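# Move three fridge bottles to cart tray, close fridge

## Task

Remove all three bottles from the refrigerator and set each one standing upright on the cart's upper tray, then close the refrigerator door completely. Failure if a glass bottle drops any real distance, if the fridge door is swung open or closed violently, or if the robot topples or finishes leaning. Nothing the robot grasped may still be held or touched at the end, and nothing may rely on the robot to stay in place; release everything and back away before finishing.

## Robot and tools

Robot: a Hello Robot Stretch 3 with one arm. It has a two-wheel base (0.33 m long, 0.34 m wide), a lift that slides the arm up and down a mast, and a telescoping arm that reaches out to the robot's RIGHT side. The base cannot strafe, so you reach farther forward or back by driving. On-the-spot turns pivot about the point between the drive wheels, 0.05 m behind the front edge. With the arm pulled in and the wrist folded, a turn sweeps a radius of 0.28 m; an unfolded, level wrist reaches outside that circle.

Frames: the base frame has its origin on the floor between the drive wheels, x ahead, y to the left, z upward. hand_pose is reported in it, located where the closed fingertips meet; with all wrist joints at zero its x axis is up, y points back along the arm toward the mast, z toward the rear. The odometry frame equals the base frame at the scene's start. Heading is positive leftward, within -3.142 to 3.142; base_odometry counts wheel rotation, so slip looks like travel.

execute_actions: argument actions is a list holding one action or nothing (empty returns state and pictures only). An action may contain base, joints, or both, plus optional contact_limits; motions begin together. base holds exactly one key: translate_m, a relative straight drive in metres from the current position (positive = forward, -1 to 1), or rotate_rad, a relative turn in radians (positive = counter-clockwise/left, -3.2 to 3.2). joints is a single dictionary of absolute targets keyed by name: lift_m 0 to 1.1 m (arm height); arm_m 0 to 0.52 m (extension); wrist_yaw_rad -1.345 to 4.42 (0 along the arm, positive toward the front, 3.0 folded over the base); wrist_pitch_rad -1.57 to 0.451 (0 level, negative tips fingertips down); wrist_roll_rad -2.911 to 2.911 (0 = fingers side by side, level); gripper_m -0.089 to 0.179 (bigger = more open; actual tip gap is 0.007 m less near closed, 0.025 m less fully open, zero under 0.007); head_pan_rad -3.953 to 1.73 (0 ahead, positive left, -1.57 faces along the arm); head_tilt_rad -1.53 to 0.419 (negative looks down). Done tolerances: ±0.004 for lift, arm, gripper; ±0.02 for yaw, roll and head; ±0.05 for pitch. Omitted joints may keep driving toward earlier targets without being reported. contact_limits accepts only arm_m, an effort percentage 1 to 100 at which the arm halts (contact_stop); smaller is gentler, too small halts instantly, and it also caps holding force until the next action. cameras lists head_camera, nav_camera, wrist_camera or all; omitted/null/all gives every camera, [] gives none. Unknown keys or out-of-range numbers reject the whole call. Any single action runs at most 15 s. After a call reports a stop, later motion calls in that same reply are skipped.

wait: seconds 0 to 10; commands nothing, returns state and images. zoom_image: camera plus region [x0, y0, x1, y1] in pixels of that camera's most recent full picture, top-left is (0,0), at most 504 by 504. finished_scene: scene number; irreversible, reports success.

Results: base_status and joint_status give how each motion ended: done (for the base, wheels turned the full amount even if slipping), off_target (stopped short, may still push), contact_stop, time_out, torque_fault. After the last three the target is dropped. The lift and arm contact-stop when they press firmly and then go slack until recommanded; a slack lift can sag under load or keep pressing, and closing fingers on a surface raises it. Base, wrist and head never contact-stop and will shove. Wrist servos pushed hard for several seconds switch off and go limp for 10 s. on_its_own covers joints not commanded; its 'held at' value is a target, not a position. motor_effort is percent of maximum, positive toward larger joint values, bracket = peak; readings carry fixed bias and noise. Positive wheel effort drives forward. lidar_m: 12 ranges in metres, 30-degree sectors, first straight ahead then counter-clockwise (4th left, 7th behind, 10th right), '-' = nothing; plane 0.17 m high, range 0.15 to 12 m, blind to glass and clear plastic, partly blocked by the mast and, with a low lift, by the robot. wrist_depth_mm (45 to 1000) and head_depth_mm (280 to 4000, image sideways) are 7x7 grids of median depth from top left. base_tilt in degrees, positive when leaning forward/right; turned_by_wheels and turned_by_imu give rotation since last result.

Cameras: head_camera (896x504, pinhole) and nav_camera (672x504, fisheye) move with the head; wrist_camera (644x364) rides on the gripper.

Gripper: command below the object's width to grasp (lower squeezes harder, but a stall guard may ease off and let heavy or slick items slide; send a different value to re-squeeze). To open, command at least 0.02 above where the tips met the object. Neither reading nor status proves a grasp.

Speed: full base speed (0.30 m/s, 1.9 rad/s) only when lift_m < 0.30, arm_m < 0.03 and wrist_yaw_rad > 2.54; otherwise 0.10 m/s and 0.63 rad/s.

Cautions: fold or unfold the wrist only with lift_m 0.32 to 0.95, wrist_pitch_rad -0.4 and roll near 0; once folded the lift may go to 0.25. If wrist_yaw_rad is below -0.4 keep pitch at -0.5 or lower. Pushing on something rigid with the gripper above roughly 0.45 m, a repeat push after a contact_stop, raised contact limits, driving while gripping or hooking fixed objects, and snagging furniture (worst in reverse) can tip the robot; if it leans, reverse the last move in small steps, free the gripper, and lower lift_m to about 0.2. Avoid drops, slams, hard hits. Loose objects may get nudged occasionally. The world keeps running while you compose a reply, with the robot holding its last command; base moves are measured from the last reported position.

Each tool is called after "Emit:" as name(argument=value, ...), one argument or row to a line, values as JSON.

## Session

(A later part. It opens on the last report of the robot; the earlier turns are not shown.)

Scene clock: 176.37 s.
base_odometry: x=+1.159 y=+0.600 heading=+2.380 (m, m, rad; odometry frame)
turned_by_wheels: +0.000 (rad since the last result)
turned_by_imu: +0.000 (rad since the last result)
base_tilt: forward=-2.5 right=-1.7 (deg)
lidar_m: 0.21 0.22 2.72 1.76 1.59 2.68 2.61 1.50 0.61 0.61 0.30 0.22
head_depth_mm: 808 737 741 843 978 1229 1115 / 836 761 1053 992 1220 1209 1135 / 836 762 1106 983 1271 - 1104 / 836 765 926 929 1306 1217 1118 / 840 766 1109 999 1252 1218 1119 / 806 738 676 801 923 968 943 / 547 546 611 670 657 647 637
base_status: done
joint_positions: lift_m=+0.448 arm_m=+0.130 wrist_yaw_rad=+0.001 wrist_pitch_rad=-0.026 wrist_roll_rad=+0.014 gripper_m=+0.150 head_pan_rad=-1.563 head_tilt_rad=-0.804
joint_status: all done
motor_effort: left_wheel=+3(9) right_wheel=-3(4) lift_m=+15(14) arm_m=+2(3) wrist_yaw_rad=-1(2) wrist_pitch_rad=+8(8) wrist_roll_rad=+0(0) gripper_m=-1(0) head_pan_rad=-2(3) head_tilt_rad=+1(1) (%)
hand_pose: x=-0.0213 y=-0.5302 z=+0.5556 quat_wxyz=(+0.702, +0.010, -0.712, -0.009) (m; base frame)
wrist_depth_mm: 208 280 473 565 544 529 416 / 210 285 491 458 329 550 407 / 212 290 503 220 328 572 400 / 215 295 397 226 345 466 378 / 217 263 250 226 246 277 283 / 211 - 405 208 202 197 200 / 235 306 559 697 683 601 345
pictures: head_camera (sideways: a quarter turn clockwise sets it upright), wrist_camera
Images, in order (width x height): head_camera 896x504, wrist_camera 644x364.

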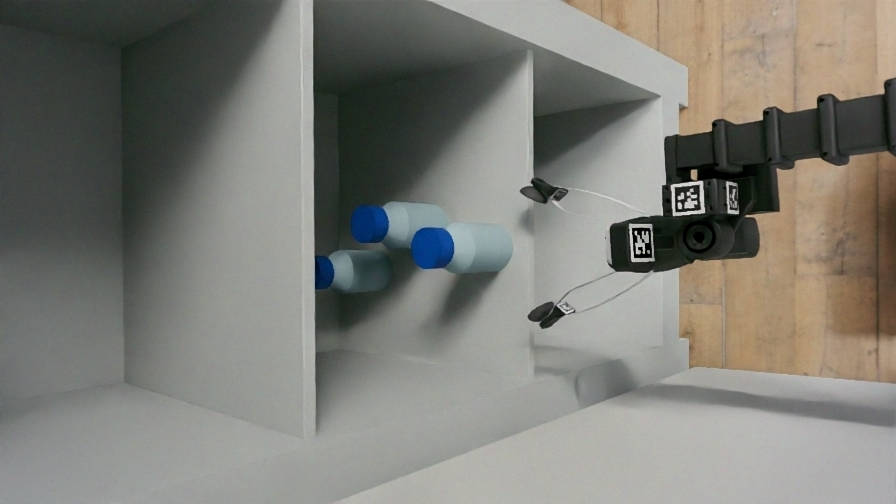

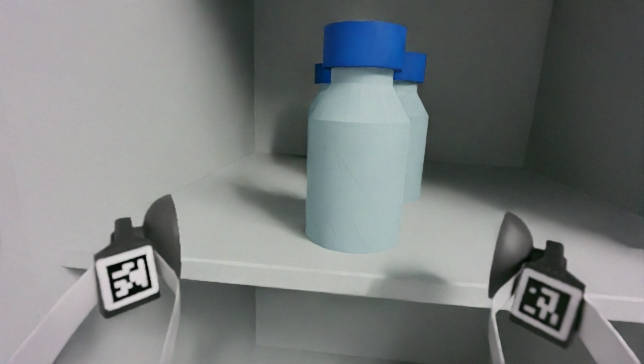

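Emit:
execute_actions(
  actions=[
    {"joints": {"arm_m": 0.24}},
  ],
  cameras=["head_camera", "wrist_camera"],
)

Scene clock: 181.17 s.
base_odometry: x=+1.159 y=+0.600 heading=+2.380 (m, m, rad; odometry frame)
turned_by_wheels: +0.000 (rad since the last result)
turned_by_imu: +0.000 (rad since the last result)
base_tilt: forward=-2.5 right=-1.7 (deg)
lidar_m: 0.22 0.22 2.71 1.76 1.58 2.69 2.62 1.49 0.61 0.61 0.30 0.22
head_depth_mm: 805 737 741 843 980 1232 1114 / 838 761 1053 992 1225 1212 1122 / 836 760 1108 1000 1329 1240 1113 / 840 764 927 930 1245 1215 1114 / 837 765 1109 1001 1252 1217 1113 / 809 739 675 806 921 970 946 / 545 545 611 670 657 647 637
base_status: not commanded
joint_positions: lift_m=+0.448 arm_m=+0.240 wrist_yaw_rad=+0.000 wrist_pitch_rad=-0.026 wrist_roll_rad=+0.014 gripper_m=+0.150 head_pan_rad=-1.563 head_tilt_rad=-0.804
joint_status: all done
motor_effort: left_wheel=+3(3) right_wheel=-3(3) lift_m=+15(15) arm_m=+2(3) wrist_yaw_rad=-1(0) wrist_pitch_rad=+8(8) wrist_roll_rad=+0(0) gripper_m=+2(0) head_pan_rad=-2(3) head_tilt_rad=+0(1) (%)
hand_pose: x=-0.0213 y=-0.6402 z=+0.5557 quat_wxyz=(+0.702, +0.010, -0.712, -0.010) (m; base frame)
wrist_depth_mm: 202 272 460 113 102 432 420 / 204 278 467 117 107 451 417 / 207 282 484 106 102 465 410 / 209 284 394 107 103 462 387 / 208 257 249 110 107 274 281 / 185 - 181 114 112 190 198 / 133 140 143 119 118 145 146
pictures: head_camera (sideways: a quarter turn clockwise sets it upright), wrist_camera
Images, in order (width x height): head_camera 896x504, wrist_camera 644x364.

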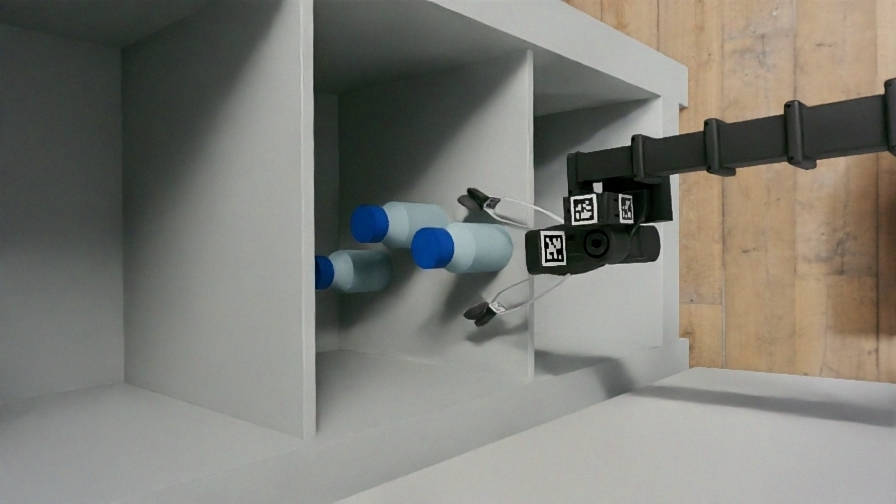

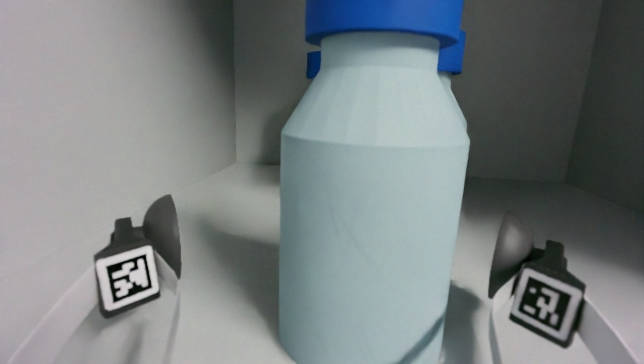

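Emit:
execute_actions(
  actions=[
    {"joints": {"wrist_yaw_rad": -0.055, "gripper_m": 0.11}},
  ],
  cameras=[],
)

Emit:
execute_actions(
  actions=[
    {"joints": {"gripper_m": 0.03}},
  ],
  cameras=["head_camera", "wrist_camera"],
)

Scene clock: 184.87 s.
base_odometry: x=+1.159 y=+0.600 heading=+2.380 (m, m, rad; odometry frame)
turned_by_wheels: +0.000 (rad since the last result)
turned_by_imu: +0.000 (rad since the last result)
base_tilt: forward=-2.5 right=-1.7 (deg)
lidar_m: 0.21 0.22 2.71 1.76 1.59 2.69 2.62 1.50 0.61 0.61 0.30 0.22
head_depth_mm: 809 738 741 843 979 1235 1114 / 836 759 1058 1000 1223 1209 1124 / 837 762 1109 997 1327 1233 1117 / 836 762 924 931 1239 1218 1118 / 838 764 1111 1001 1251 1212 1116 / 806 737 676 805 920 971 942 / 546 545 611 669 658 646 636
base_status: not commanded
joint_positions: lift_m=+0.448 arm_m=+0.240 wrist_yaw_rad=-0.053 wrist_pitch_rad=-0.026 wrist_roll_rad=+0.014 gripper_m=+0.110 head_pan_rad=-1.563 head_tilt_rad=-0.804
joint_status: all done
motor_effort: left_wheel=+2(3) right_wheel=-2(3) lift_m=+15(15) arm_m=+2(2) wrist_yaw_rad=-2(3) wrist_pitch_rad=+8(8) wrist_roll_rad=+0(0) gripper_m=+0(93) head_pan_rad=-3(3) head_tilt_rad=+1(1) (%)
hand_pose: x=-0.0351 y=-0.6398 z=+0.5557 quat_wxyz=(+0.702, -0.009, -0.712, -0.028) (m; base frame)
wrist_depth_mm: 223 307 457 105 111 444 379 / 224 311 477 108 223 461 378 / 227 316 466 103 110 473 373 / 228 315 356 103 111 455 368 / 221 242 217 107 115 291 279 / 175 185 164 111 124 - 197 / 144 140 135 116 135 143 152
pictures: none
No camera images: the call's "cameras" was empty. Leave "cameras" out to get every camera's image.

Scene clock: 186.17 s.
base_odometry: x=+1.159 y=+0.600 heading=+2.380 (m, m, rad; odometry frame)
turned_by_wheels: +0.000 (rad since the last result)
turned_by_imu: +0.000 (rad since the last result)
base_tilt: forward=-2.5 right=-1.7 (deg)
lidar_m: 0.21 0.23 2.72 1.77 1.58 2.68 2.62 1.49 0.61 0.61 0.30 0.22
head_depth_mm: 804 735 742 843 981 1231 1105 / 840 761 1056 995 1218 1210 1120 / 840 763 1105 999 1330 1237 1114 / 839 765 927 913 1233 1216 1112 / 838 767 1110 1001 1249 1219 1116 / 808 737 675 805 919 973 947 / 546 546 611 672 658 647 637
base_status: not commanded
joint_positions: lift_m=+0.448 arm_m=+0.240 wrist_yaw_rad=-0.053 wrist_pitch_rad=-0.026 wrist_roll_rad=+0.014 gripper_m=+0.031 head_pan_rad=-1.563 head_tilt_rad=-0.804
joint_status: all done
motor_effort: left_wheel=+3(3) right_wheel=-2(3) lift_m=+15(15) arm_m=+2(2) wrist_yaw_rad=-2(2) wrist_pitch_rad=+8(8) wrist_roll_rad=+0(0) gripper_m=-24(99) head_pan_rad=-3(3) head_tilt_rad=+1(0) (%)
hand_pose: x=-0.0351 y=-0.6398 z=+0.5557 quat_wxyz=(+0.702, -0.009, -0.712, -0.028) (m; base frame)
wrist_depth_mm: 222 306 456 101 111 444 380 / 224 312 469 105 219 456 380 / 226 314 470 99 106 473 374 / 229 315 355 100 107 458 368 / 219 243 118 104 109 272 279 / 174 178 122 108 113 194 196 / 138 141 136 112 127 149 151
pictures: head_camera (sideways: a quarter turn clockwise sets it upright), wrist_camera
Images, in order (width x height): head_camera 896x504, wrist_camera 644x364.

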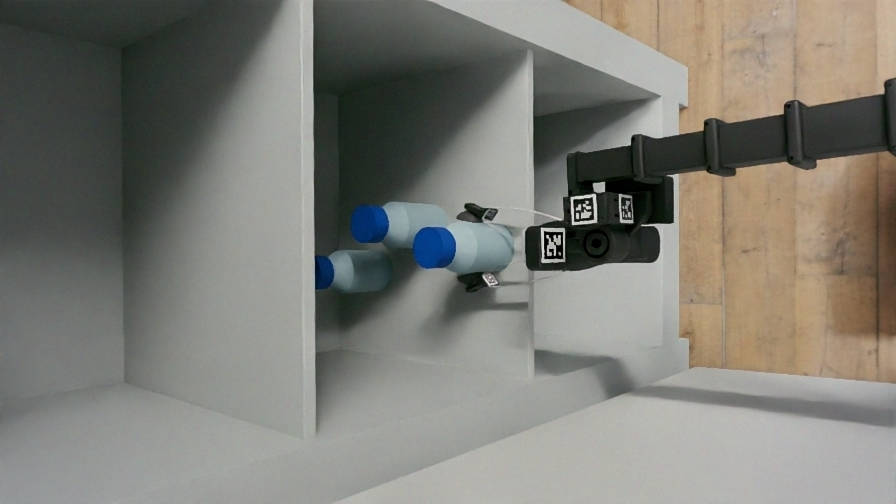

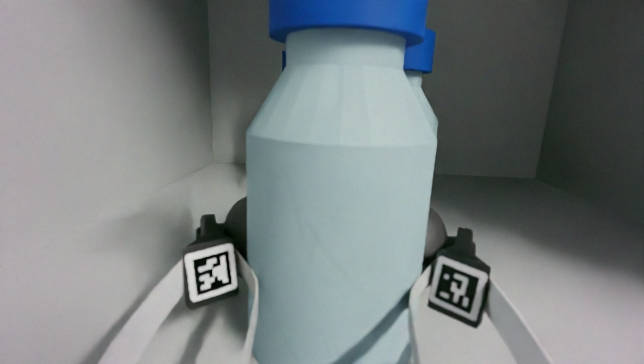

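Emit:
execute_actions(
  actions=[
    {"joints": {"gripper_m": -0.02}},
  ],
  cameras=[],
)

Emit:
execute_actions(
  actions=[
    {"joints": {"lift_m": 0.48}},
  ],
  cameras=["head_camera", "wrist_camera"],
)

Scene clock: 189.23 s.
base_odometry: x=+1.159 y=+0.600 heading=+2.380 (m, m, rad; odometry frame)
turned_by_wheels: +0.000 (rad since the last result)
turned_by_imu: +0.000 (rad since the last result)
base_tilt: forward=-2.6 right=-1.7 (deg)
lidar_m: 0.21 0.22 2.73 1.76 1.58 2.68 2.62 1.49 0.61 0.61 0.30 0.22
head_depth_mm: 807 738 744 844 975 1233 1111 / 838 760 1056 996 1221 1214 1124 / 839 762 1110 996 1326 1234 1111 / 837 765 924 918 1237 1212 1113 / 838 765 1106 1001 1256 1218 1116 / 805 738 675 803 922 970 946 / 546 545 611 670 658 646 636
base_status: not commanded
joint_positions: lift_m=+0.448 arm_m=+0.240 wrist_yaw_rad=-0.053 wrist_pitch_rad=-0.026 wrist_roll_rad=+0.014 gripper_m=-0.017 head_pan_rad=-1.563 head_tilt_rad=-0.804
joint_status: all done
motor_effort: left_wheel=+3(3) right_wheel=-3(3) lift_m=+15(15) arm_m=+2(2) wrist_yaw_rad=-2(2) wrist_pitch_rad=+8(8) wrist_roll_rad=+0(0) gripper_m=-48(99) head_pan_rad=-2(3) head_tilt_rad=+1(0) (%)
hand_pose: x=-0.0351 y=-0.6398 z=+0.5557 quat_wxyz=(+0.702, -0.009, -0.712, -0.028) (m; base frame)
wrist_depth_mm: 221 308 459 102 111 442 379 / 223 309 476 105 219 462 376 / 227 316 470 99 106 474 371 / 229 314 355 100 107 460 365 / 221 242 118 104 109 272 280 / 175 178 122 108 113 195 197 / 138 140 136 112 127 148 151
pictures: none
No camera images: the call's "cameras" was empty. Leave "cameras" out to get every camera's image.

Scene clock: 190.33 s.
base_odometry: x=+1.159 y=+0.600 heading=+2.380 (m, m, rad; odometry frame)
turned_by_wheels: +0.000 (rad since the last result)
turned_by_imu: +0.000 (rad since the last result)
base_tilt: forward=-2.5 right=-1.7 (deg)
lidar_m: 0.21 0.22 2.72 1.76 1.58 2.68 2.62 1.50 0.61 0.61 0.30 0.22
head_depth_mm: 807 738 743 845 980 1237 1109 / 838 761 1053 997 1194 1207 1136 / 837 763 1106 995 1135 1213 1116 / 837 764 926 883 1252 1215 1111 / 840 766 1112 1002 1251 1211 1120 / 807 738 675 801 921 972 949 / 546 545 611 670 657 647 635
base_status: not commanded
joint_positions: lift_m=+0.479 arm_m=+0.240 wrist_yaw_rad=-0.053 wrist_pitch_rad=-0.056 wrist_roll_rad=+0.014 gripper_m=-0.013 head_pan_rad=-1.563 head_tilt_rad=-0.804
joint_status: all done
on_its_own: gripper_m is held at -0.016, not at your -0.020, by its stall guard, which is still easing
motor_effort: left_wheel=+3(3) right_wheel=-2(3) lift_m=+70(69) arm_m=+2(1) wrist_yaw_rad=-1(2) wrist_pitch_rad=+17(18) wrist_roll_rad=+0(0) gripper_m=-45(49) head_pan_rad=-2(3) head_tilt_rad=+2(1) (%)
hand_pose: x=-0.0350 y=-0.6388 z=+0.5795 quat_wxyz=(+0.701, +0.001, -0.712, -0.039) (m; base frame)
wrist_depth_mm: 222 306 451 102 110 445 381 / 224 311 473 106 220 457 375 / 227 314 463 100 107 472 371 / 228 319 410 101 107 481 367 / 232 283 118 104 109 325 328 / 213 218 122 108 113 236 239 / 171 174 169 112 127 183 187
pictures: head_camera (sideways: a quarter turn clockwise sets it upright), wrist_camera
Images, in order (width x height): head_camera 896x504, wrist_camera 644x364.

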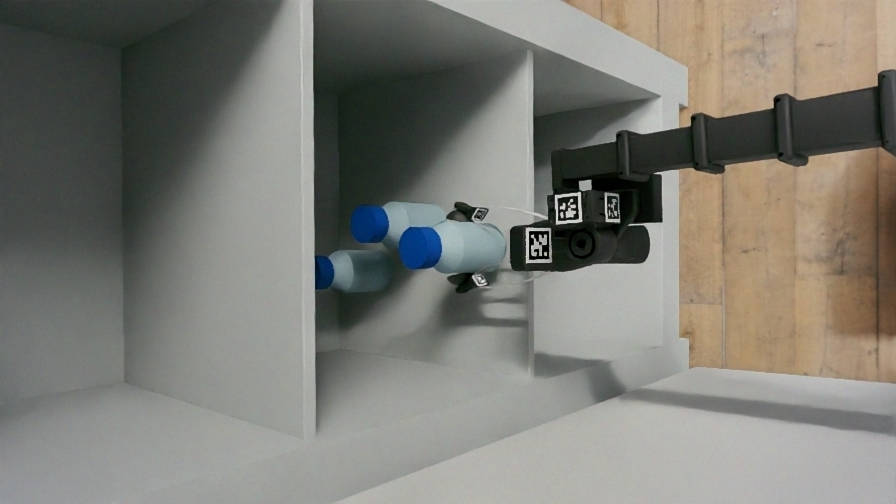

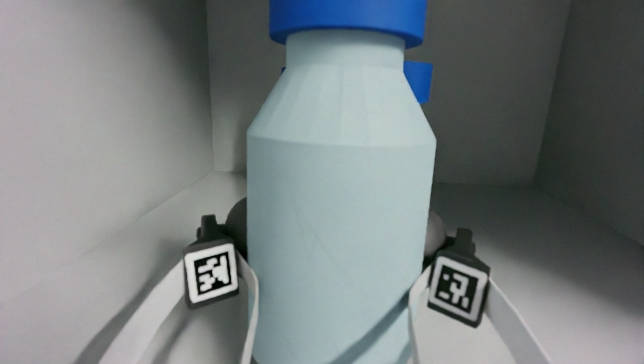

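Emit:
execute_actions(
  actions=[
    {"joints": {"gripper_m": 0.005}},
  ],
  cameras=["wrist_camera"],
)

Scene clock: 192.23 s.
base_odometry: x=+1.159 y=+0.600 heading=+2.380 (m, m, rad; odometry frame)
turned_by_wheels: +0.000 (rad since the last result)
turned_by_imu: +0.000 (rad since the last result)
base_tilt: forward=-2.4 right=-1.6 (deg)
lidar_m: 0.21 0.22 2.72 1.76 1.58 2.68 2.62 1.50 0.61 0.61 0.30 0.22
head_depth_mm: 808 737 742 843 977 1233 1111 / 836 759 1054 998 1196 1213 1131 / 837 762 1111 997 1130 1210 1118 / 838 764 924 885 1251 1212 1115 / 837 763 1109 999 1252 1213 1117 / 809 737 675 805 922 973 946 / 546 544 611 670 658 646 637
base_status: not commanded
joint_positions: lift_m=+0.479 arm_m=+0.240 wrist_yaw_rad=-0.053 wrist_pitch_rad=-0.056 wrist_roll_rad=+0.014 gripper_m=+0.007 head_pan_rad=-1.563 head_tilt_rad=-0.804
joint_status: all done
motor_effort: left_wheel=+3(3) right_wheel=-3(3) lift_m=+69(70) arm_m=+1(2) wrist_yaw_rad=-1(1) wrist_pitch_rad=+18(17) wrist_roll_rad=+0(0) gripper_m=-35(40) head_pan_rad=-2(3) head_tilt_rad=+1(1) (%)
hand_pose: x=-0.0350 y=-0.6388 z=+0.5795 quat_wxyz=(+0.701, +0.001, -0.712, -0.039) (m; base frame)
wrist_depth_mm: 222 307 457 102 110 439 383 / 225 311 472 106 219 455 373 / 226 315 469 100 107 474 370 / 228 321 411 101 108 485 367 / 230 284 118 104 109 324 329 / 212 217 122 108 113 237 238 / 172 173 169 112 127 183 186
pictures: wrist_camera
Images, in order (width x height): wrist_camera 644x364.

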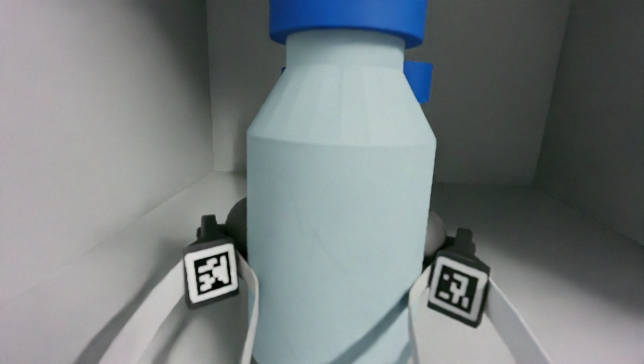

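Emit:
execute_actions(
  actions=[
    {"joints": {"lift_m": 0.45}},
  ],
  cameras=[],
)

Emit:
execute_actions(
  actions=[
    {"joints": {"gripper_m": 0.12}},
  ],
  cameras=[],
)

Emit:
execute_actions(
  actions=[
    {"joints": {"lift_m": 0.552, "wrist_pitch_rad": -0.1}},
  ],
  cameras=[],
)

Emit:
execute_actions(
  actions=[
    {"joints": {"wrist_pitch_rad": -0.4, "arm_m": 0.266}},
  ],
  cameras=["head_camera", "wrist_camera"],
)

Scene clock: 213.67 s.
base_odometry: x=+1.159 y=+0.600 heading=+2.380 (m, m, rad; odometry frame)
turned_by_wheels: +0.000 (rad since the last result)
turned_by_imu: -0.001 (rad since the last result)
base_tilt: forward=-2.5 right=-1.6 (deg)
lidar_m: 0.22 0.22 2.71 1.77 1.58 2.69 2.62 1.49 0.61 0.61 0.30 0.22
head_depth_mm: 806 738 741 842 980 1236 1115 / 839 760 1059 1000 1193 1209 1130 / 838 761 1109 994 1331 1239 1115 / 840 765 923 919 1249 1218 1117 / 839 766 1115 999 1251 1214 1118 / 809 740 674 804 924 967 944 / 546 546 611 669 659 647 636
base_status: not commanded
joint_positions: lift_m=+0.451 arm_m=+0.240 wrist_yaw_rad=-0.054 wrist_pitch_rad=-0.038 wrist_roll_rad=+0.014 gripper_m=+0.035 head_pan_rad=-1.563 head_tilt_rad=-0.803
joint_status: all done
on_its_own: gripper_m is held at +0.033, not at your +0.005, by its stall guard, which is not easing now
motor_effort: left_wheel=+4(3) right_wheel=-2(2) lift_m=+16(66) arm_m=+2(2) wrist_yaw_rad=-2(2) wrist_pitch_rad=+12(18) wrist_roll_rad=+0(0) gripper_m=-22(22) head_pan_rad=-3(2) head_tilt_rad=+0(1) (%)
hand_pose: x=-0.0351 y=-0.6395 z=+0.5557 quat_wxyz=(+0.702, -0.006, -0.712, -0.032) (m; base frame)
wrist_depth_mm: 221 306 457 101 110 444 384 / 223 312 475 104 221 456 375 / 227 317 469 99 106 475 372 / 229 309 347 100 107 440 362 / 219 240 118 104 109 270 275 / 175 177 122 108 113 194 196 / 139 141 137 113 128 149 152
pictures: none
No camera images: the call's "cameras" was empty. Leave "cameras" out to get every camera's image.

Scene clock: 215.00 s.
base_odometry: x=+1.159 y=+0.600 heading=+2.380 (m, m, rad; odometry frame)
turned_by_wheels: +0.000 (rad since the last result)
turned_by_imu: +0.000 (rad since the last result)
base_tilt: forward=-2.5 right=-1.7 (deg)
lidar_m: 0.21 0.22 2.71 1.76 1.58 2.68 2.62 1.50 0.61 0.61 0.30 0.22
head_depth_mm: 808 738 741 844 978 1232 1112 / 838 760 1052 996 1195 1217 1136 / 839 764 1105 990 1331 1232 1117 / 838 763 923 930 1254 1216 1116 / 837 766 1111 1005 1248 1216 1114 / 808 739 674 801 919 974 947 / 546 545 611 669 658 645 636
base_status: not commanded
joint_positions: lift_m=+0.451 arm_m=+0.240 wrist_yaw_rad=-0.054 wrist_pitch_rad=-0.028 wrist_roll_rad=+0.014 gripper_m=+0.120 head_pan_rad=-1.563 head_tilt_rad=-0.803
joint_status: all done
motor_effort: left_wheel=+3(3) right_wheel=-3(3) lift_m=+16(16) arm_m=+2(1) wrist_yaw_rad=-1(1) wrist_pitch_rad=+9(12) wrist_roll_rad=+0(0) gripper_m=+2(93) head_pan_rad=-3(3) head_tilt_rad=+0(1) (%)
hand_pose: x=-0.0351 y=-0.6398 z=+0.5581 quat_wxyz=(+0.702, -0.009, -0.712, -0.029) (m; base frame)
wrist_depth_mm: 222 306 460 101 109 446 379 / 224 311 478 107 224 455 375 / 227 314 476 103 112 479 373 / 229 318 364 102 110 464 367 / 221 265 224 106 116 303 287 / 180 191 168 111 124 - 201 / 148 144 140 115 138 147 156
pictures: none
No camera images: the call's "cameras" was empty. Leave "cameras" out to get every camera's image.

Scene clock: 216.77 s.
base_odometry: x=+1.159 y=+0.600 heading=+2.380 (m, m, rad; odometry frame)
turned_by_wheels: +0.000 (rad since the last result)
turned_by_imu: +0.000 (rad since the last result)
base_tilt: forward=-2.5 right=-1.6 (deg)
lidar_m: 0.21 0.22 2.72 1.77 1.58 2.68 2.62 1.50 0.61 0.61 0.30 0.22
head_depth_mm: 807 740 741 844 982 1232 1118 / 835 760 1057 995 1159 1211 - / 838 763 1106 978 - 1211 1115 / 838 763 926 940 1252 1215 1111 / 836 765 1113 1001 1253 1210 1114 / 805 740 675 804 923 972 948 / 546 545 612 668 658 647 636
base_status: not commanded
joint_positions: lift_m=+0.551 arm_m=+0.240 wrist_yaw_rad=-0.054 wrist_pitch_rad=-0.115 wrist_roll_rad=+0.014 gripper_m=+0.120 head_pan_rad=-1.563 head_tilt_rad=-0.803
joint_status: all done
motor_effort: left_wheel=+3(3) right_wheel=-3(3) lift_m=+66(70) arm_m=+1(2) wrist_yaw_rad=-1(2) wrist_pitch_rad=+5(9) wrist_roll_rad=+0(0) gripper_m=+0(1) head_pan_rad=-3(3) head_tilt_rad=+1(1) (%)
hand_pose: x=-0.0350 y=-0.6361 z=+0.6365 quat_wxyz=(+0.700, +0.022, -0.711, -0.060) (m; base frame)
wrist_depth_mm: 220 307 454 449 442 437 381 / 226 311 473 473 462 450 376 / 225 314 492 396 477 471 373 / 228 320 508 152 255 498 367 / 230 303 408 118 254 458 362 / 233 280 310 130 272 - 328 / 224 249 243 129 242 256 269
pictures: none
No camera images: the call's "cameras" was empty. Leave "cameras" out to get every camera's image.

Scene clock: 217.90 s.
base_odometry: x=+1.159 y=+0.600 heading=+2.380 (m, m, rad; odometry frame)
turned_by_wheels: +0.000 (rad since the last result)
turned_by_imu: +0.000 (rad since the last result)
base_tilt: forward=-2.5 right=-1.7 (deg)
lidar_m: 0.21 0.22 2.73 1.77 1.59 2.68 2.62 1.50 0.61 0.61 0.30 0.22
head_depth_mm: 805 736 742 843 981 1234 1114 / 835 762 1059 995 1160 1226 - / 837 761 1106 998 - 1208 1115 / 838 764 925 948 1247 1211 1117 / 837 767 1109 998 1256 1214 1120 / 808 738 676 804 924 971 946 / 546 545 612 670 659 647 636
base_status: not commanded
joint_positions: lift_m=+0.551 arm_m=+0.266 wrist_yaw_rad=-0.054 wrist_pitch_rad=-0.412 wrist_roll_rad=+0.014 gripper_m=+0.120 head_pan_rad=-1.563 head_tilt_rad=-0.803
joint_status: all done
motor_effort: left_wheel=+3(4) right_wheel=-3(2) lift_m=+66(66) arm_m=+3(3) wrist_yaw_rad=-1(1) wrist_pitch_rad=+4(4) wrist_roll_rad=+0(0) gripper_m=+0(1) head_pan_rad=-3(3) head_tilt_rad=+0(1) (%)
hand_pose: x=-0.0336 y=-0.6354 z=+0.5652 quat_wxyz=(+0.683, +0.125, -0.700, -0.165) (m; base frame)
wrist_depth_mm: 221 303 420 77 80 409 378 / 222 308 415 76 78 442 377 / 226 309 342 83 93 357 343 / 228 268 263 95 104 281 283 / 214 230 210 97 102 238 233 / 189 196 181 105 121 - 197 / 170 166 167 122 161 166 171
pictures: head_camera (sideways: a quarter turn clockwise sets it upright), wrist_camera
Images, in order (width x height): head_camera 896x504, wrist_camera 644x364.

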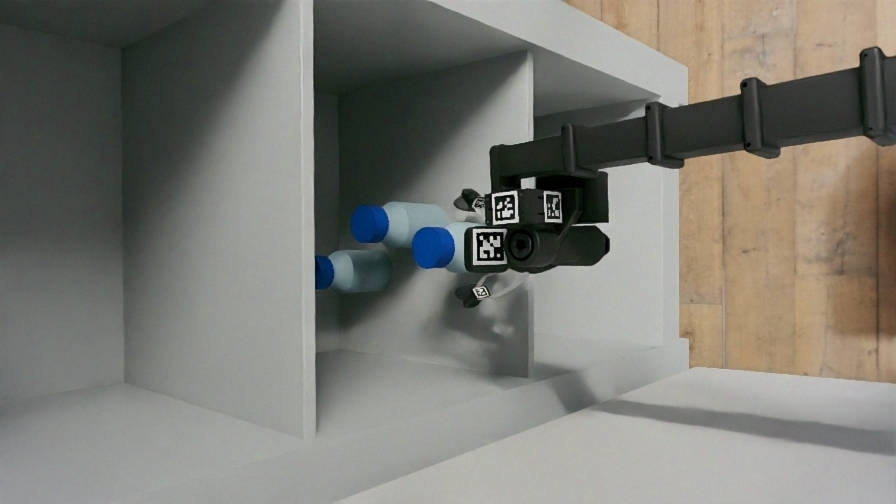

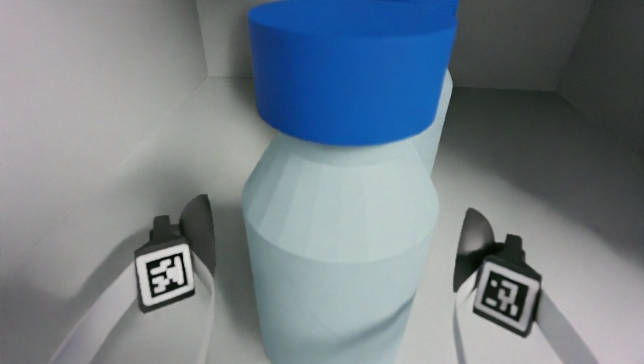

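Emit:
execute_actions(
  actions=[
    {"joints": {"gripper_m": 0.025}},
  ],
  cameras=[],
)

Emit:
execute_actions(
  actions=[
    {"joints": {"lift_m": 0.585}},
  ],
  cameras=["head_camera", "wrist_camera"],
)

Scene clock: 221.67 s.
base_odometry: x=+1.159 y=+0.600 heading=+2.380 (m, m, rad; odometry frame)
turned_by_wheels: +0.000 (rad since the last result)
turned_by_imu: +0.000 (rad since the last result)
base_tilt: forward=-2.4 right=-1.6 (deg)
lidar_m: 0.21 0.22 2.71 1.76 1.58 2.68 2.62 1.50 0.61 0.61 0.30 0.22
head_depth_mm: 808 738 741 843 977 1230 1113 / 838 760 1057 996 1162 1224 - / 839 764 1104 999 - 1211 1115 / 838 763 927 941 1252 1214 1113 / 837 765 1112 1001 1252 1218 1115 / 806 737 675 805 921 971 944 / 546 545 612 669 658 647 637
base_status: not commanded
joint_positions: lift_m=+0.551 arm_m=+0.266 wrist_yaw_rad=-0.055 wrist_pitch_rad=-0.415 wrist_roll_rad=+0.014 gripper_m=+0.026 head_pan_rad=-1.563 head_tilt_rad=-0.803
joint_status: all done
motor_effort: left_wheel=+2(3) right_wheel=-2(4) lift_m=+66(66) arm_m=+2(2) wrist_yaw_rad=+0(2) wrist_pitch_rad=+5(5) wrist_roll_rad=+0(0) gripper_m=-26(99) head_pan_rad=-2(3) head_tilt_rad=+0(1) (%)
hand_pose: x=-0.0339 y=-0.6351 z=+0.5646 quat_wxyz=(+0.683, +0.126, -0.700, -0.166) (m; base frame)
wrist_depth_mm: 220 305 418 74 77 413 381 / 224 308 416 73 75 441 376 / 225 305 339 81 90 354 341 / 228 267 258 93 103 279 281 / 212 222 107 95 99 229 231 / 189 189 126 101 108 198 196 / 164 166 166 118 160 169 170
pictures: none
No camera images: the call's "cameras" was empty. Leave "cameras" out to get every camera's image.

Scene clock: 222.77 s.
base_odometry: x=+1.159 y=+0.600 heading=+2.380 (m, m, rad; odometry frame)
turned_by_wheels: +0.000 (rad since the last result)
turned_by_imu: +0.000 (rad since the last result)
base_tilt: forward=-2.5 right=-1.6 (deg)
lidar_m: 0.21 0.22 2.72 1.76 1.58 2.68 2.62 1.50 0.61 0.61 0.30 0.22
head_depth_mm: 806 737 741 846 978 1235 1132 / 837 761 1057 994 1162 - - / 839 763 1106 1009 1247 1212 1113 / 836 764 927 935 1252 1217 1115 / 839 766 1107 1001 1248 1215 1114 / 809 738 674 804 918 969 947 / 546 546 611 669 657 647 637
base_status: not commanded
joint_positions: lift_m=+0.584 arm_m=+0.266 wrist_yaw_rad=-0.055 wrist_pitch_rad=-0.447 wrist_roll_rad=+0.014 gripper_m=+0.032 head_pan_rad=-1.563 head_tilt_rad=-0.803
joint_status: all done
on_its_own: gripper_m is held at +0.032, not at your +0.025, by its stall guard, which is still easing
motor_effort: left_wheel=+4(3) right_wheel=-2(3) lift_m=+70(72) arm_m=+3(1) wrist_yaw_rad=+0(1) wrist_pitch_rad=+15(16) wrist_roll_rad=+0(0) gripper_m=-3(27) head_pan_rad=-3(3) head_tilt_rad=+1(0) (%)
hand_pose: x=-0.0337 y=-0.6309 z=+0.5902 quat_wxyz=(+0.680, +0.137, -0.698, -0.177) (m; base frame)
wrist_depth_mm: 221 305 423 75 78 415 383 / 225 312 442 75 77 458 375 / 226 316 375 82 94 390 360 / 229 292 293 94 103 315 315 / 231 255 110 95 99 263 264 / 212 218 126 102 108 228 226 / 191 192 193 117 186 196 197
pictures: head_camera (sideways: a quarter turn clockwise sets it upright), wrist_camera
Images, in order (width x height): head_camera 896x504, wrist_camera 644x364.

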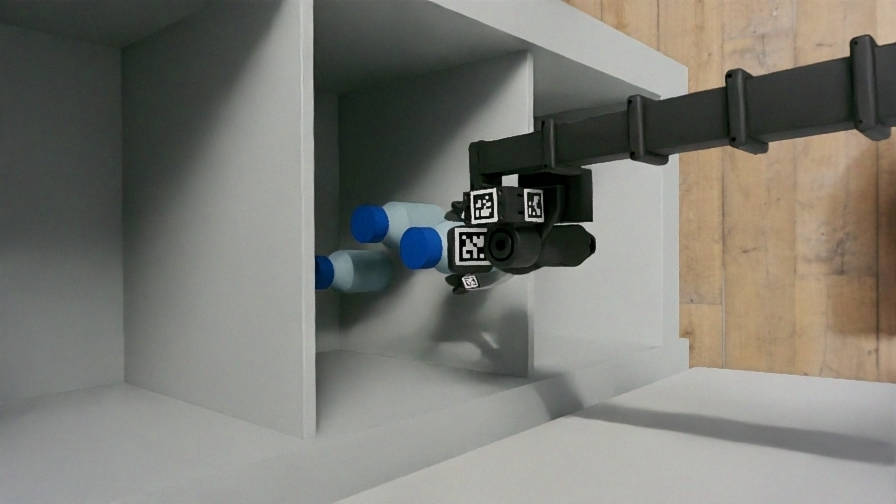

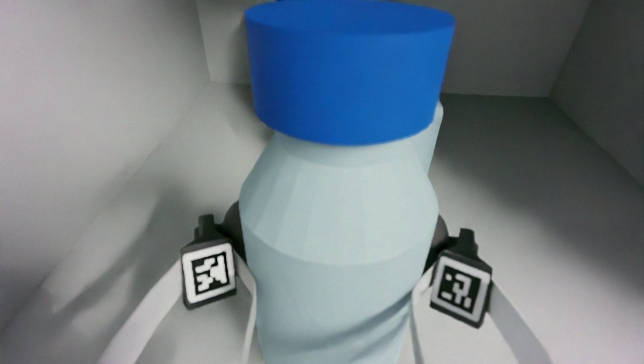

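Emit:
execute_actions(
  actions=[],
  cameras=["wrist_camera"],
)

Scene clock: 223.70 s.
base_odometry: x=+1.159 y=+0.600 heading=+2.380 (m, m, rad; odometry frame)
turned_by_wheels: +0.000 (rad since the last result)
turned_by_imu: +0.000 (rad since the last result)
base_tilt: forward=-2.5 right=-1.6 (deg)
lidar_m: 0.22 0.22 2.72 1.76 1.58 2.69 2.62 1.50 0.61 0.61 0.30 0.22
head_depth_mm: 807 740 741 842 978 1236 1132 / 837 761 1058 997 1160 - - / 836 764 1106 1008 1245 1216 1114 / 838 762 927 935 1249 1210 1113 / 836 766 1112 998 1248 1216 1119 / 807 738 676 804 921 970 946 / 546 545 612 668 658 646 635
base_status: not commanded
joint_positions: lift_m=+0.584 arm_m=+0.266 wrist_yaw_rad=-0.055 wrist_pitch_rad=-0.447 wrist_roll_rad=+0.014 gripper_m=+0.036 head_pan_rad=-1.563 head_tilt_rad=-0.803
joint_status: all done
on_its_own: gripper_m is held at +0.035, not at your +0.025, by its stall guard, which is not easing now
motor_effort: left_wheel=+3(3) right_wheel=-3(3) lift_m=+70(72) arm_m=+2(1) wrist_yaw_rad=+0(1) wrist_pitch_rad=+15(16) wrist_roll_rad=+0(0) gripper_m=-22(27) head_pan_rad=-3(3) head_tilt_rad=+0(0) (%)
hand_pose: x=-0.0337 y=-0.6309 z=+0.5902 quat_wxyz=(+0.680, +0.137, -0.698, -0.177) (m; base frame)
wrist_depth_mm: 221 306 424 75 78 414 382 / 224 311 438 75 77 453 376 / 226 314 374 82 94 391 360 / 228 290 293 94 104 315 316 / 231 255 110 95 99 261 264 / 213 220 125 102 108 228 226 / 191 192 193 117 186 196 197
pictures: wrist_camera
Images, in order (width x height): wrist_camera 644x364.

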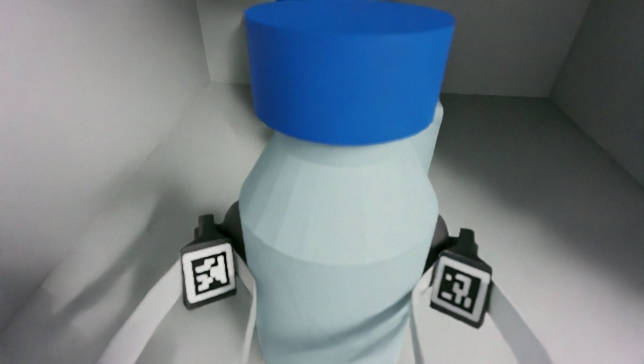

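Emit:
execute_actions(
  actions=[
    {"base": {"translate_m": -0.15}, "joints": {"arm_m": 0.0}},
  ],
  cameras=["wrist_camera"],
)

Emit:
execute_actions(
  actions=[
    {"base": {"rotate_rad": -1.13}, "joints": {"lift_m": 0.75, "head_pan_rad": -3.1, "head_tilt_rad": -0.6}},
  ],
  cameras=["head_camera", "wrist_camera"],
)

Scene clock: 249.80 s.
base_odometry: x=+1.268 y=+0.496 heading=+2.380 (m, m, rad; odometry frame)
turned_by_wheels: +0.000 (rad since the last result)
turned_by_imu: +0.000 (rad since the last result)
base_tilt: forward=-2.5 right=-1.7 (deg)
lidar_m: 0.37 2.22 2.72 1.48 1.34 2.53 2.47 1.49 0.55 0.61 0.51 0.38
head_depth_mm: 441 509 634 1565 1435 1257 1131 / 571 576 635 733 1074 1256 - / 822 762 836 973 1022 1213 - / 831 764 1113 1000 1264 1191 1112 / 828 765 665 966 1277 1218 1119 / 832 767 666 1001 1255 1214 1115 / 829 769 667 956 983 1093 1082
base_status: done
joint_positions: lift_m=+0.584 arm_m=+0.000 wrist_yaw_rad=-0.055 wrist_pitch_rad=-0.448 wrist_roll_rad=+0.014 gripper_m=+0.036 head_pan_rad=-1.563 head_tilt_rad=-0.803
joint_status: all done
on_its_own: gripper_m is held at +0.035, not at your +0.025, by its stall guard, which is not easing now
motor_effort: left_wheel=+4(4) right_wheel=-2(6) lift_m=+70(70) arm_m=-3(3) wrist_yaw_rad=+0(0) wrist_pitch_rad=+15(15) wrist_roll_rad=+0(0) gripper_m=-22(22) head_pan_rad=-3(3) head_tilt_rad=+1(0) (%)
hand_pose: x=-0.0337 y=-0.3654 z=+0.5900 quat_wxyz=(+0.680, +0.137, -0.698, -0.177) (m; base frame)
wrist_depth_mm: 414 579 437 75 78 259 254 / 417 496 463 75 77 279 811 / 388 381 380 82 94 303 913 / 426 613 899 94 104 340 - / 448 620 110 95 99 958 - / 496 591 125 102 108 888 877 / 496 616 616 118 497 763 772
pictures: wrist_camera
Images, in order (width x height): wrist_camera 644x364.

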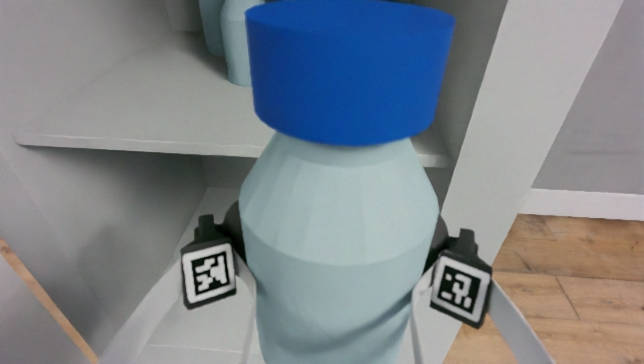

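Scene clock: 252.57 s.
base_odometry: x=+1.268 y=+0.496 heading=+1.250 (m, m, rad; odometry frame)
turned_by_wheels: -1.130 (rad since the last result)
turned_by_imu: -1.156 (rad since the last result)
base_tilt: forward=-2.5 right=-1.6 (deg)
lidar_m: 0.56 0.39 0.37 0.37 2.79 1.73 1.25 2.59 2.46 1.62 0.56 0.55
head_depth_mm: 2189 2418 2597 2063 1653 1451 - / 2298 1666 2445 1998 1669 1469 - / 2394 1677 1796 1881 1676 1460 - / 2479 1662 1636 1738 1669 1406 1191 / 2628 1581 1729 1935 1669 1396 1190 / 2791 3091 2832 2120 1684 1397 1196 / 2830 3079 2820 2110 1685 1404 1193
base_status: done
joint_positions: lift_m=+0.749 arm_m=+0.000 wrist_yaw_rad=-0.055 wrist_pitch_rad=-0.449 wrist_roll_rad=+0.014 gripper_m=+0.036 head_pan_rad=-3.093 head_tilt_rad=-0.606
joint_status: all done
on_its_own: gripper_m is held at +0.035, not at your +0.025, by its stall guard, which is not easing now
motor_effort: left_wheel=+3(9) right_wheel=-2(6) lift_m=+70(71) arm_m=-3(4) wrist_yaw_rad=-1(0) wrist_pitch_rad=+15(15) wrist_roll_rad=+0(0) gripper_m=-23(22) head_pan_rad=-2(29) head_tilt_rad=+2(10) (%)
hand_pose: x=-0.0337 y=-0.3654 z=+0.7550 quat_wxyz=(+0.680, +0.137, -0.698, -0.178) (m; base frame)
wrist_depth_mm: 853 - - 75 78 - - / 864 - - 75 77 - - / 913 - - 82 94 - - / 959 - - 94 104 - - / - - 110 95 99 - - / 992 - 125 102 108 - - / 915 928 916 117 881 959 926
pictures: head_camera (sideways: a quarter turn clockwise sets it upright), wrist_camera
Images, in order (width x height): head_camera 896x504, wrist_camera 644x364.

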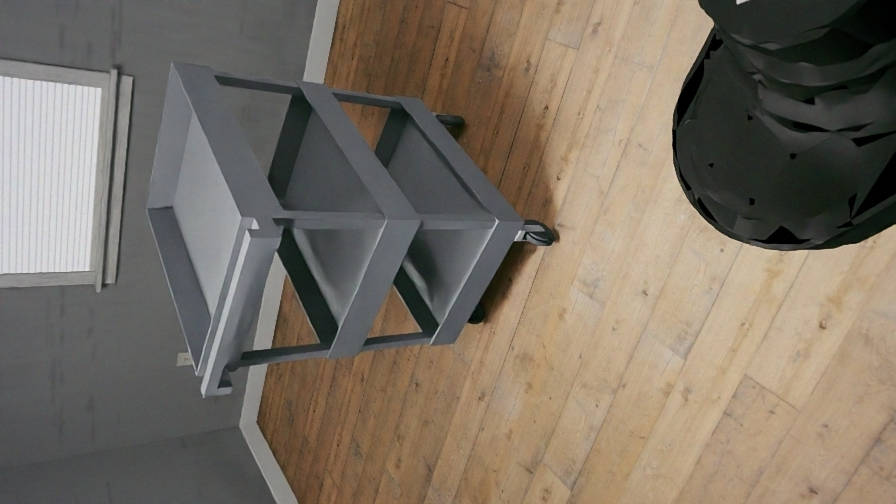

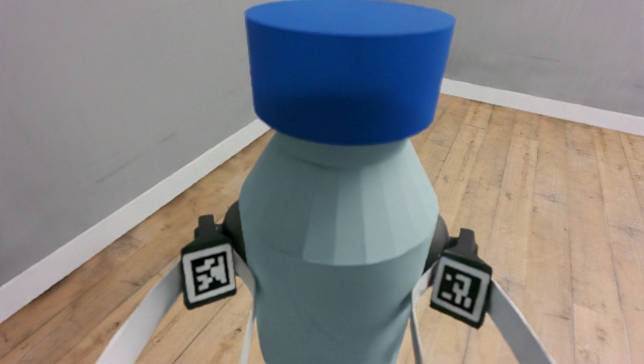

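Emit:
execute_actions(
  actions=[
    {"base": {"translate_m": -0.75}, "joints": {"lift_m": 0.95, "head_tilt_rad": -0.8}},
  ],
  cameras=["head_camera"],
)

Emit:
execute_actions(
  actions=[
    {"base": {"rotate_rad": -1.5}, "joints": {"head_pan_rad": -1.57, "head_tilt_rad": -0.7}},
  ],
)

Scene clock: 263.23 s.
base_odometry: x=+1.031 y=-0.215 heading=+1.250 (m, m, rad; odometry frame)
turned_by_wheels: +0.000 (rad since the last result)
turned_by_imu: -0.003 (rad since the last result)
base_tilt: forward=-2.5 right=-1.7 (deg)
lidar_m: 1.07 0.91 2.29 2.29 2.11 0.62 0.50 0.75 2.11 2.17 1.85 1.22
head_depth_mm: 1698 1012 - - - - 1114 / 1759 1061 - - - - 1117 / 1821 1063 - - - - 1142 / 1947 1022 826 1037 - - 1147 / 2076 965 737 1091 - - 1135 / 2188 2316 774 1120 - - 1121 / 2302 2548 1899 1736 - - 1117
base_status: done
joint_positions: lift_m=+0.949 arm_m=+0.000 wrist_yaw_rad=-0.055 wrist_pitch_rad=-0.449 wrist_roll_rad=+0.014 gripper_m=+0.036 head_pan_rad=-3.093 head_tilt_rad=-0.790
joint_status: all done
on_its_own: gripper_m is held at +0.035, not at your +0.025, by its stall guard, which is not easing now
motor_effort: left_wheel=+4(6) right_wheel=-2(7) lift_m=+69(71) arm_m=-4(3) wrist_yaw_rad=+0(0) wrist_pitch_rad=+15(15) wrist_roll_rad=+0(0) gripper_m=-22(22) head_pan_rad=-2(3) head_tilt_rad=-4(16) (%)
hand_pose: x=-0.0337 y=-0.3653 z=+0.9549 quat_wxyz=(+0.680, +0.137, -0.698, -0.178) (m; base frame)
wrist_depth_mm: - - - 75 78 - - / - - - 75 77 - - / - - - 82 94 - - / - - - 94 104 - - / - - 110 95 99 - - / - - 125 102 108 - - / - - - 117 - - -
pictures: head_camera (sideways: a quarter turn clockwise sets it upright)
Images, in order (width x height): head_camera 896x504.

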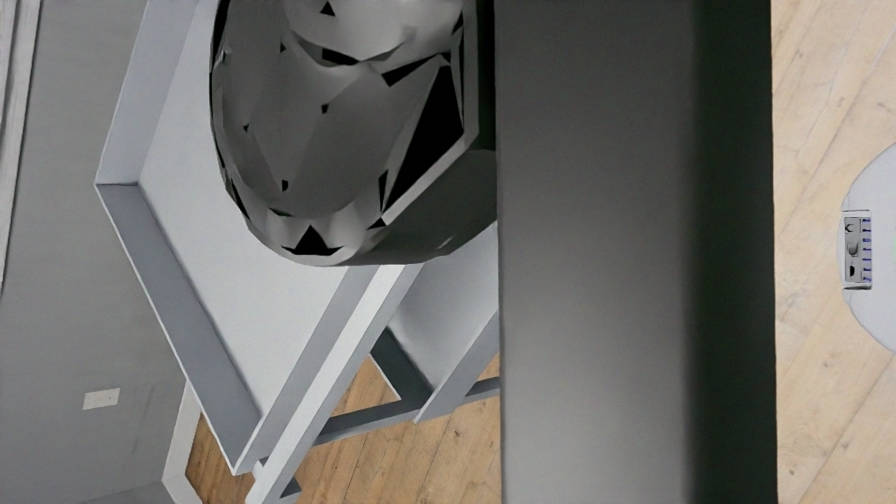

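Scene clock: 266.60 s.
base_odometry: x=+1.031 y=-0.215 heading=-0.250 (m, m, rad; odometry frame)
turned_by_wheels: -1.500 (rad since the last result)
turned_by_imu: -1.534 (rad since the last result)
base_tilt: forward=-2.5 right=-1.7 (deg)
lidar_m: 2.21 1.82 1.22 1.00 0.94 2.29 2.79 2.07 0.55 0.50 0.83 2.11
head_depth_mm: 1669 1783 946 - - - - / 1733 1131 914 718 - - 1102 / 1824 1160 919 755 - - 1106 / 1912 2046 918 369 - - 1123 / 2022 2277 921 731 1266 1289 1148 / 2134 2440 888 1091 1487 1320 1150 / 2277 2558 2140 1882 1552 1321 1153
base_status: done
joint_positions: lift_m=+0.949 arm_m=+0.000 wrist_yaw_rad=-0.055 wrist_pitch_rad=-0.449 wrist_roll_rad=+0.014 gripper_m=+0.036 head_pan_rad=-1.577 head_tilt_rad=-0.705
joint_status: all done
on_its_own: gripper_m is held at +0.035, not at your +0.025, by its stall guard, which is not easing now
motor_effort: left_wheel=+3(8) right_wheel=-3(7) lift_m=+69(69) arm_m=-3(3) wrist_yaw_rad=+0(0) wrist_pitch_rad=+15(15) wrist_roll_rad=+0(0) gripper_m=-22(23) head_pan_rad=+2(29) head_tilt_rad=+1(5) (%)
hand_pose: x=-0.0337 y=-0.3653 z=+0.9549 quat_wxyz=(+0.680, +0.137, -0.698, -0.178) (m; base frame)
wrist_depth_mm: - - - 75 78 - - / - - 636 75 77 758 - / - - 458 82 94 614 - / - - 422 94 103 833 - / - - 110 95 99 - - / - - 126 102 108 - - / - - - 118 766 - -
pictures: head_camera (sideways: a quarter turn clockwise sets it upright), nav_camera (sideways: a quarter turn counterclockwise sets it upright), wrist_camera
Images, in order (width x height): head_camera 896x504, nav_camera 672x504, wrist_camera 644x364.

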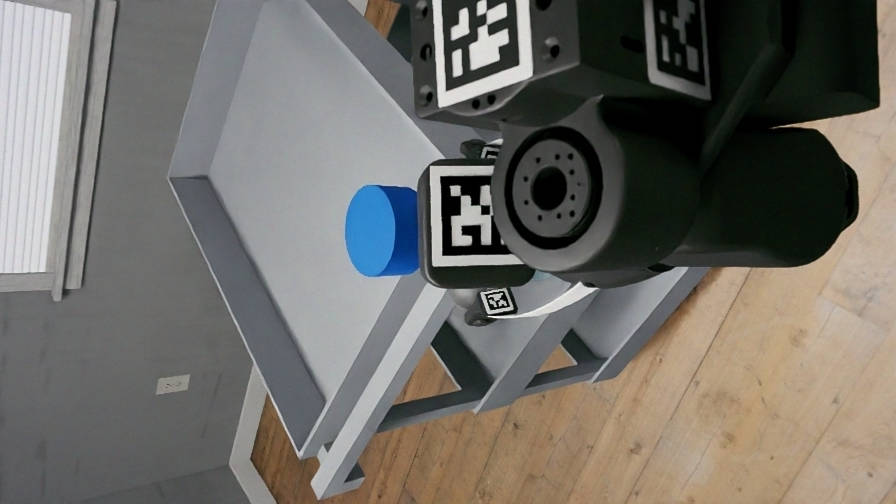

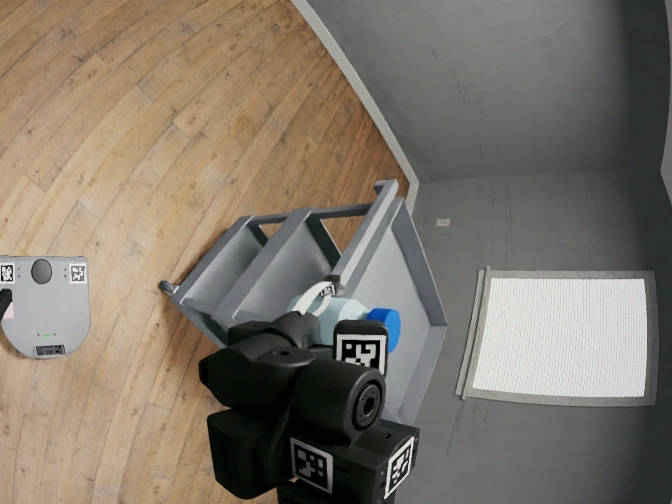

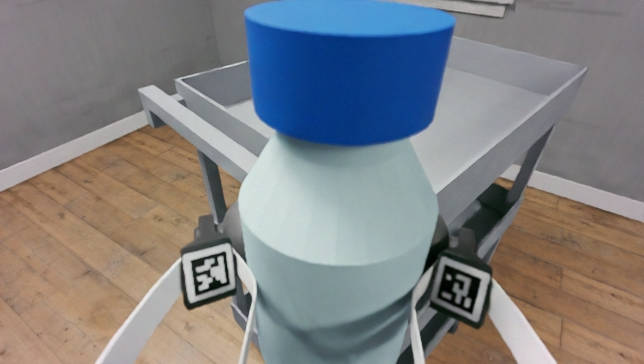

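Emit:
execute_actions(
  actions=[
    {"joints": {"arm_m": 0.5, "lift_m": 0.97}},
  ],
  cameras=["head_camera", "wrist_camera"],
)

Scene clock: 276.30 s.
base_odometry: x=+1.031 y=-0.215 heading=-0.250 (m, m, rad; odometry frame)
turned_by_wheels: +0.000 (rad since the last result)
turned_by_imu: +0.000 (rad since the last result)
base_tilt: forward=-2.5 right=-1.6 (deg)
lidar_m: 2.21 1.83 1.22 1.00 0.94 2.29 2.79 2.07 0.55 0.50 0.83 2.11
head_depth_mm: 1649 - - 1187 1465 1302 1140 / 1687 - 914 794 1192 1283 1144 / - 1145 915 683 874 1186 1141 / - 1079 917 674 1007 1218 1150 / 2023 2250 920 1096 1203 1295 1151 / 2151 2460 889 1093 1471 1320 1147 / 2272 2578 2133 1885 1556 1316 1150
base_status: not commanded
joint_positions: lift_m=+0.969 arm_m=+0.500 wrist_yaw_rad=-0.055 wrist_pitch_rad=-0.450 wrist_roll_rad=+0.014 gripper_m=+0.036 head_pan_rad=-1.577 head_tilt_rad=-0.705
joint_status: all done
on_its_own: gripper_m is held at +0.035, not at your +0.025, by its stall guard, which is not easing now
motor_effort: left_wheel=+3(2) right_wheel=-4(2) lift_m=+69(65) arm_m=+3(2) wrist_yaw_rad=-1(0) wrist_pitch_rad=+15(15) wrist_roll_rad=+0(0) gripper_m=-22(22) head_pan_rad=+3(2) head_tilt_rad=+1(1) (%)
hand_pose: x=-0.0337 y=-0.8646 z=+0.9748 quat_wxyz=(+0.680, +0.138, -0.698, -0.178) (m; base frame)
wrist_depth_mm: - - - 75 78 - - / - - - 75 77 - - / - - - 82 92 - - / - - - 94 103 485 442 / - - 110 95 99 430 417 / - - 125 102 108 376 368 / - 296 315 117 307 321 323
pictures: head_camera (sideways: a quarter turn clockwise sets it upright), wrist_camera
Images, in order (width x height): head_camera 896x504, wrist_camera 644x364.

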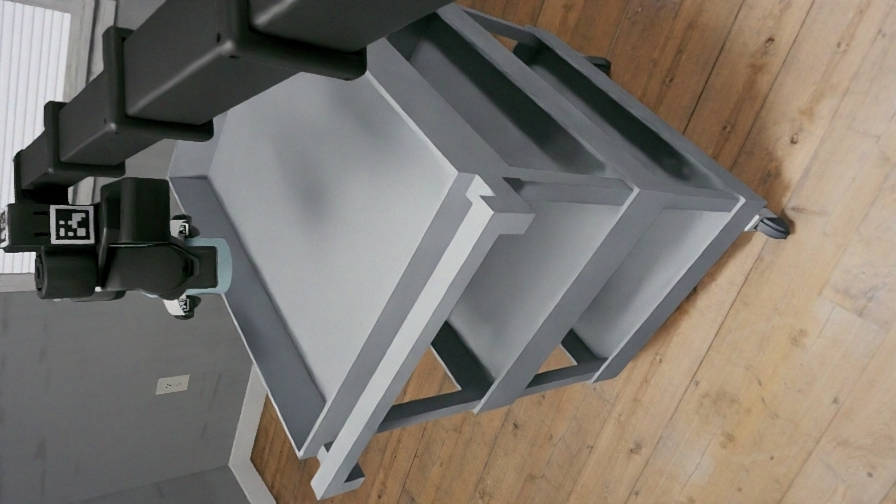

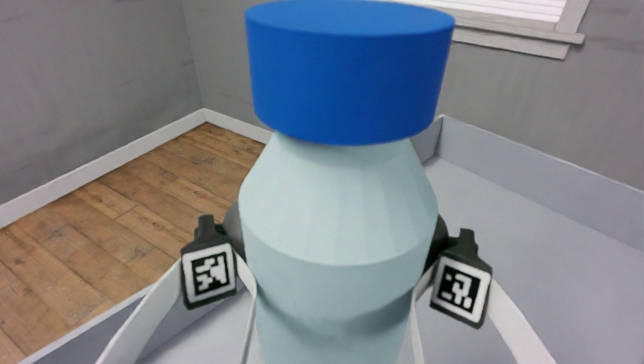

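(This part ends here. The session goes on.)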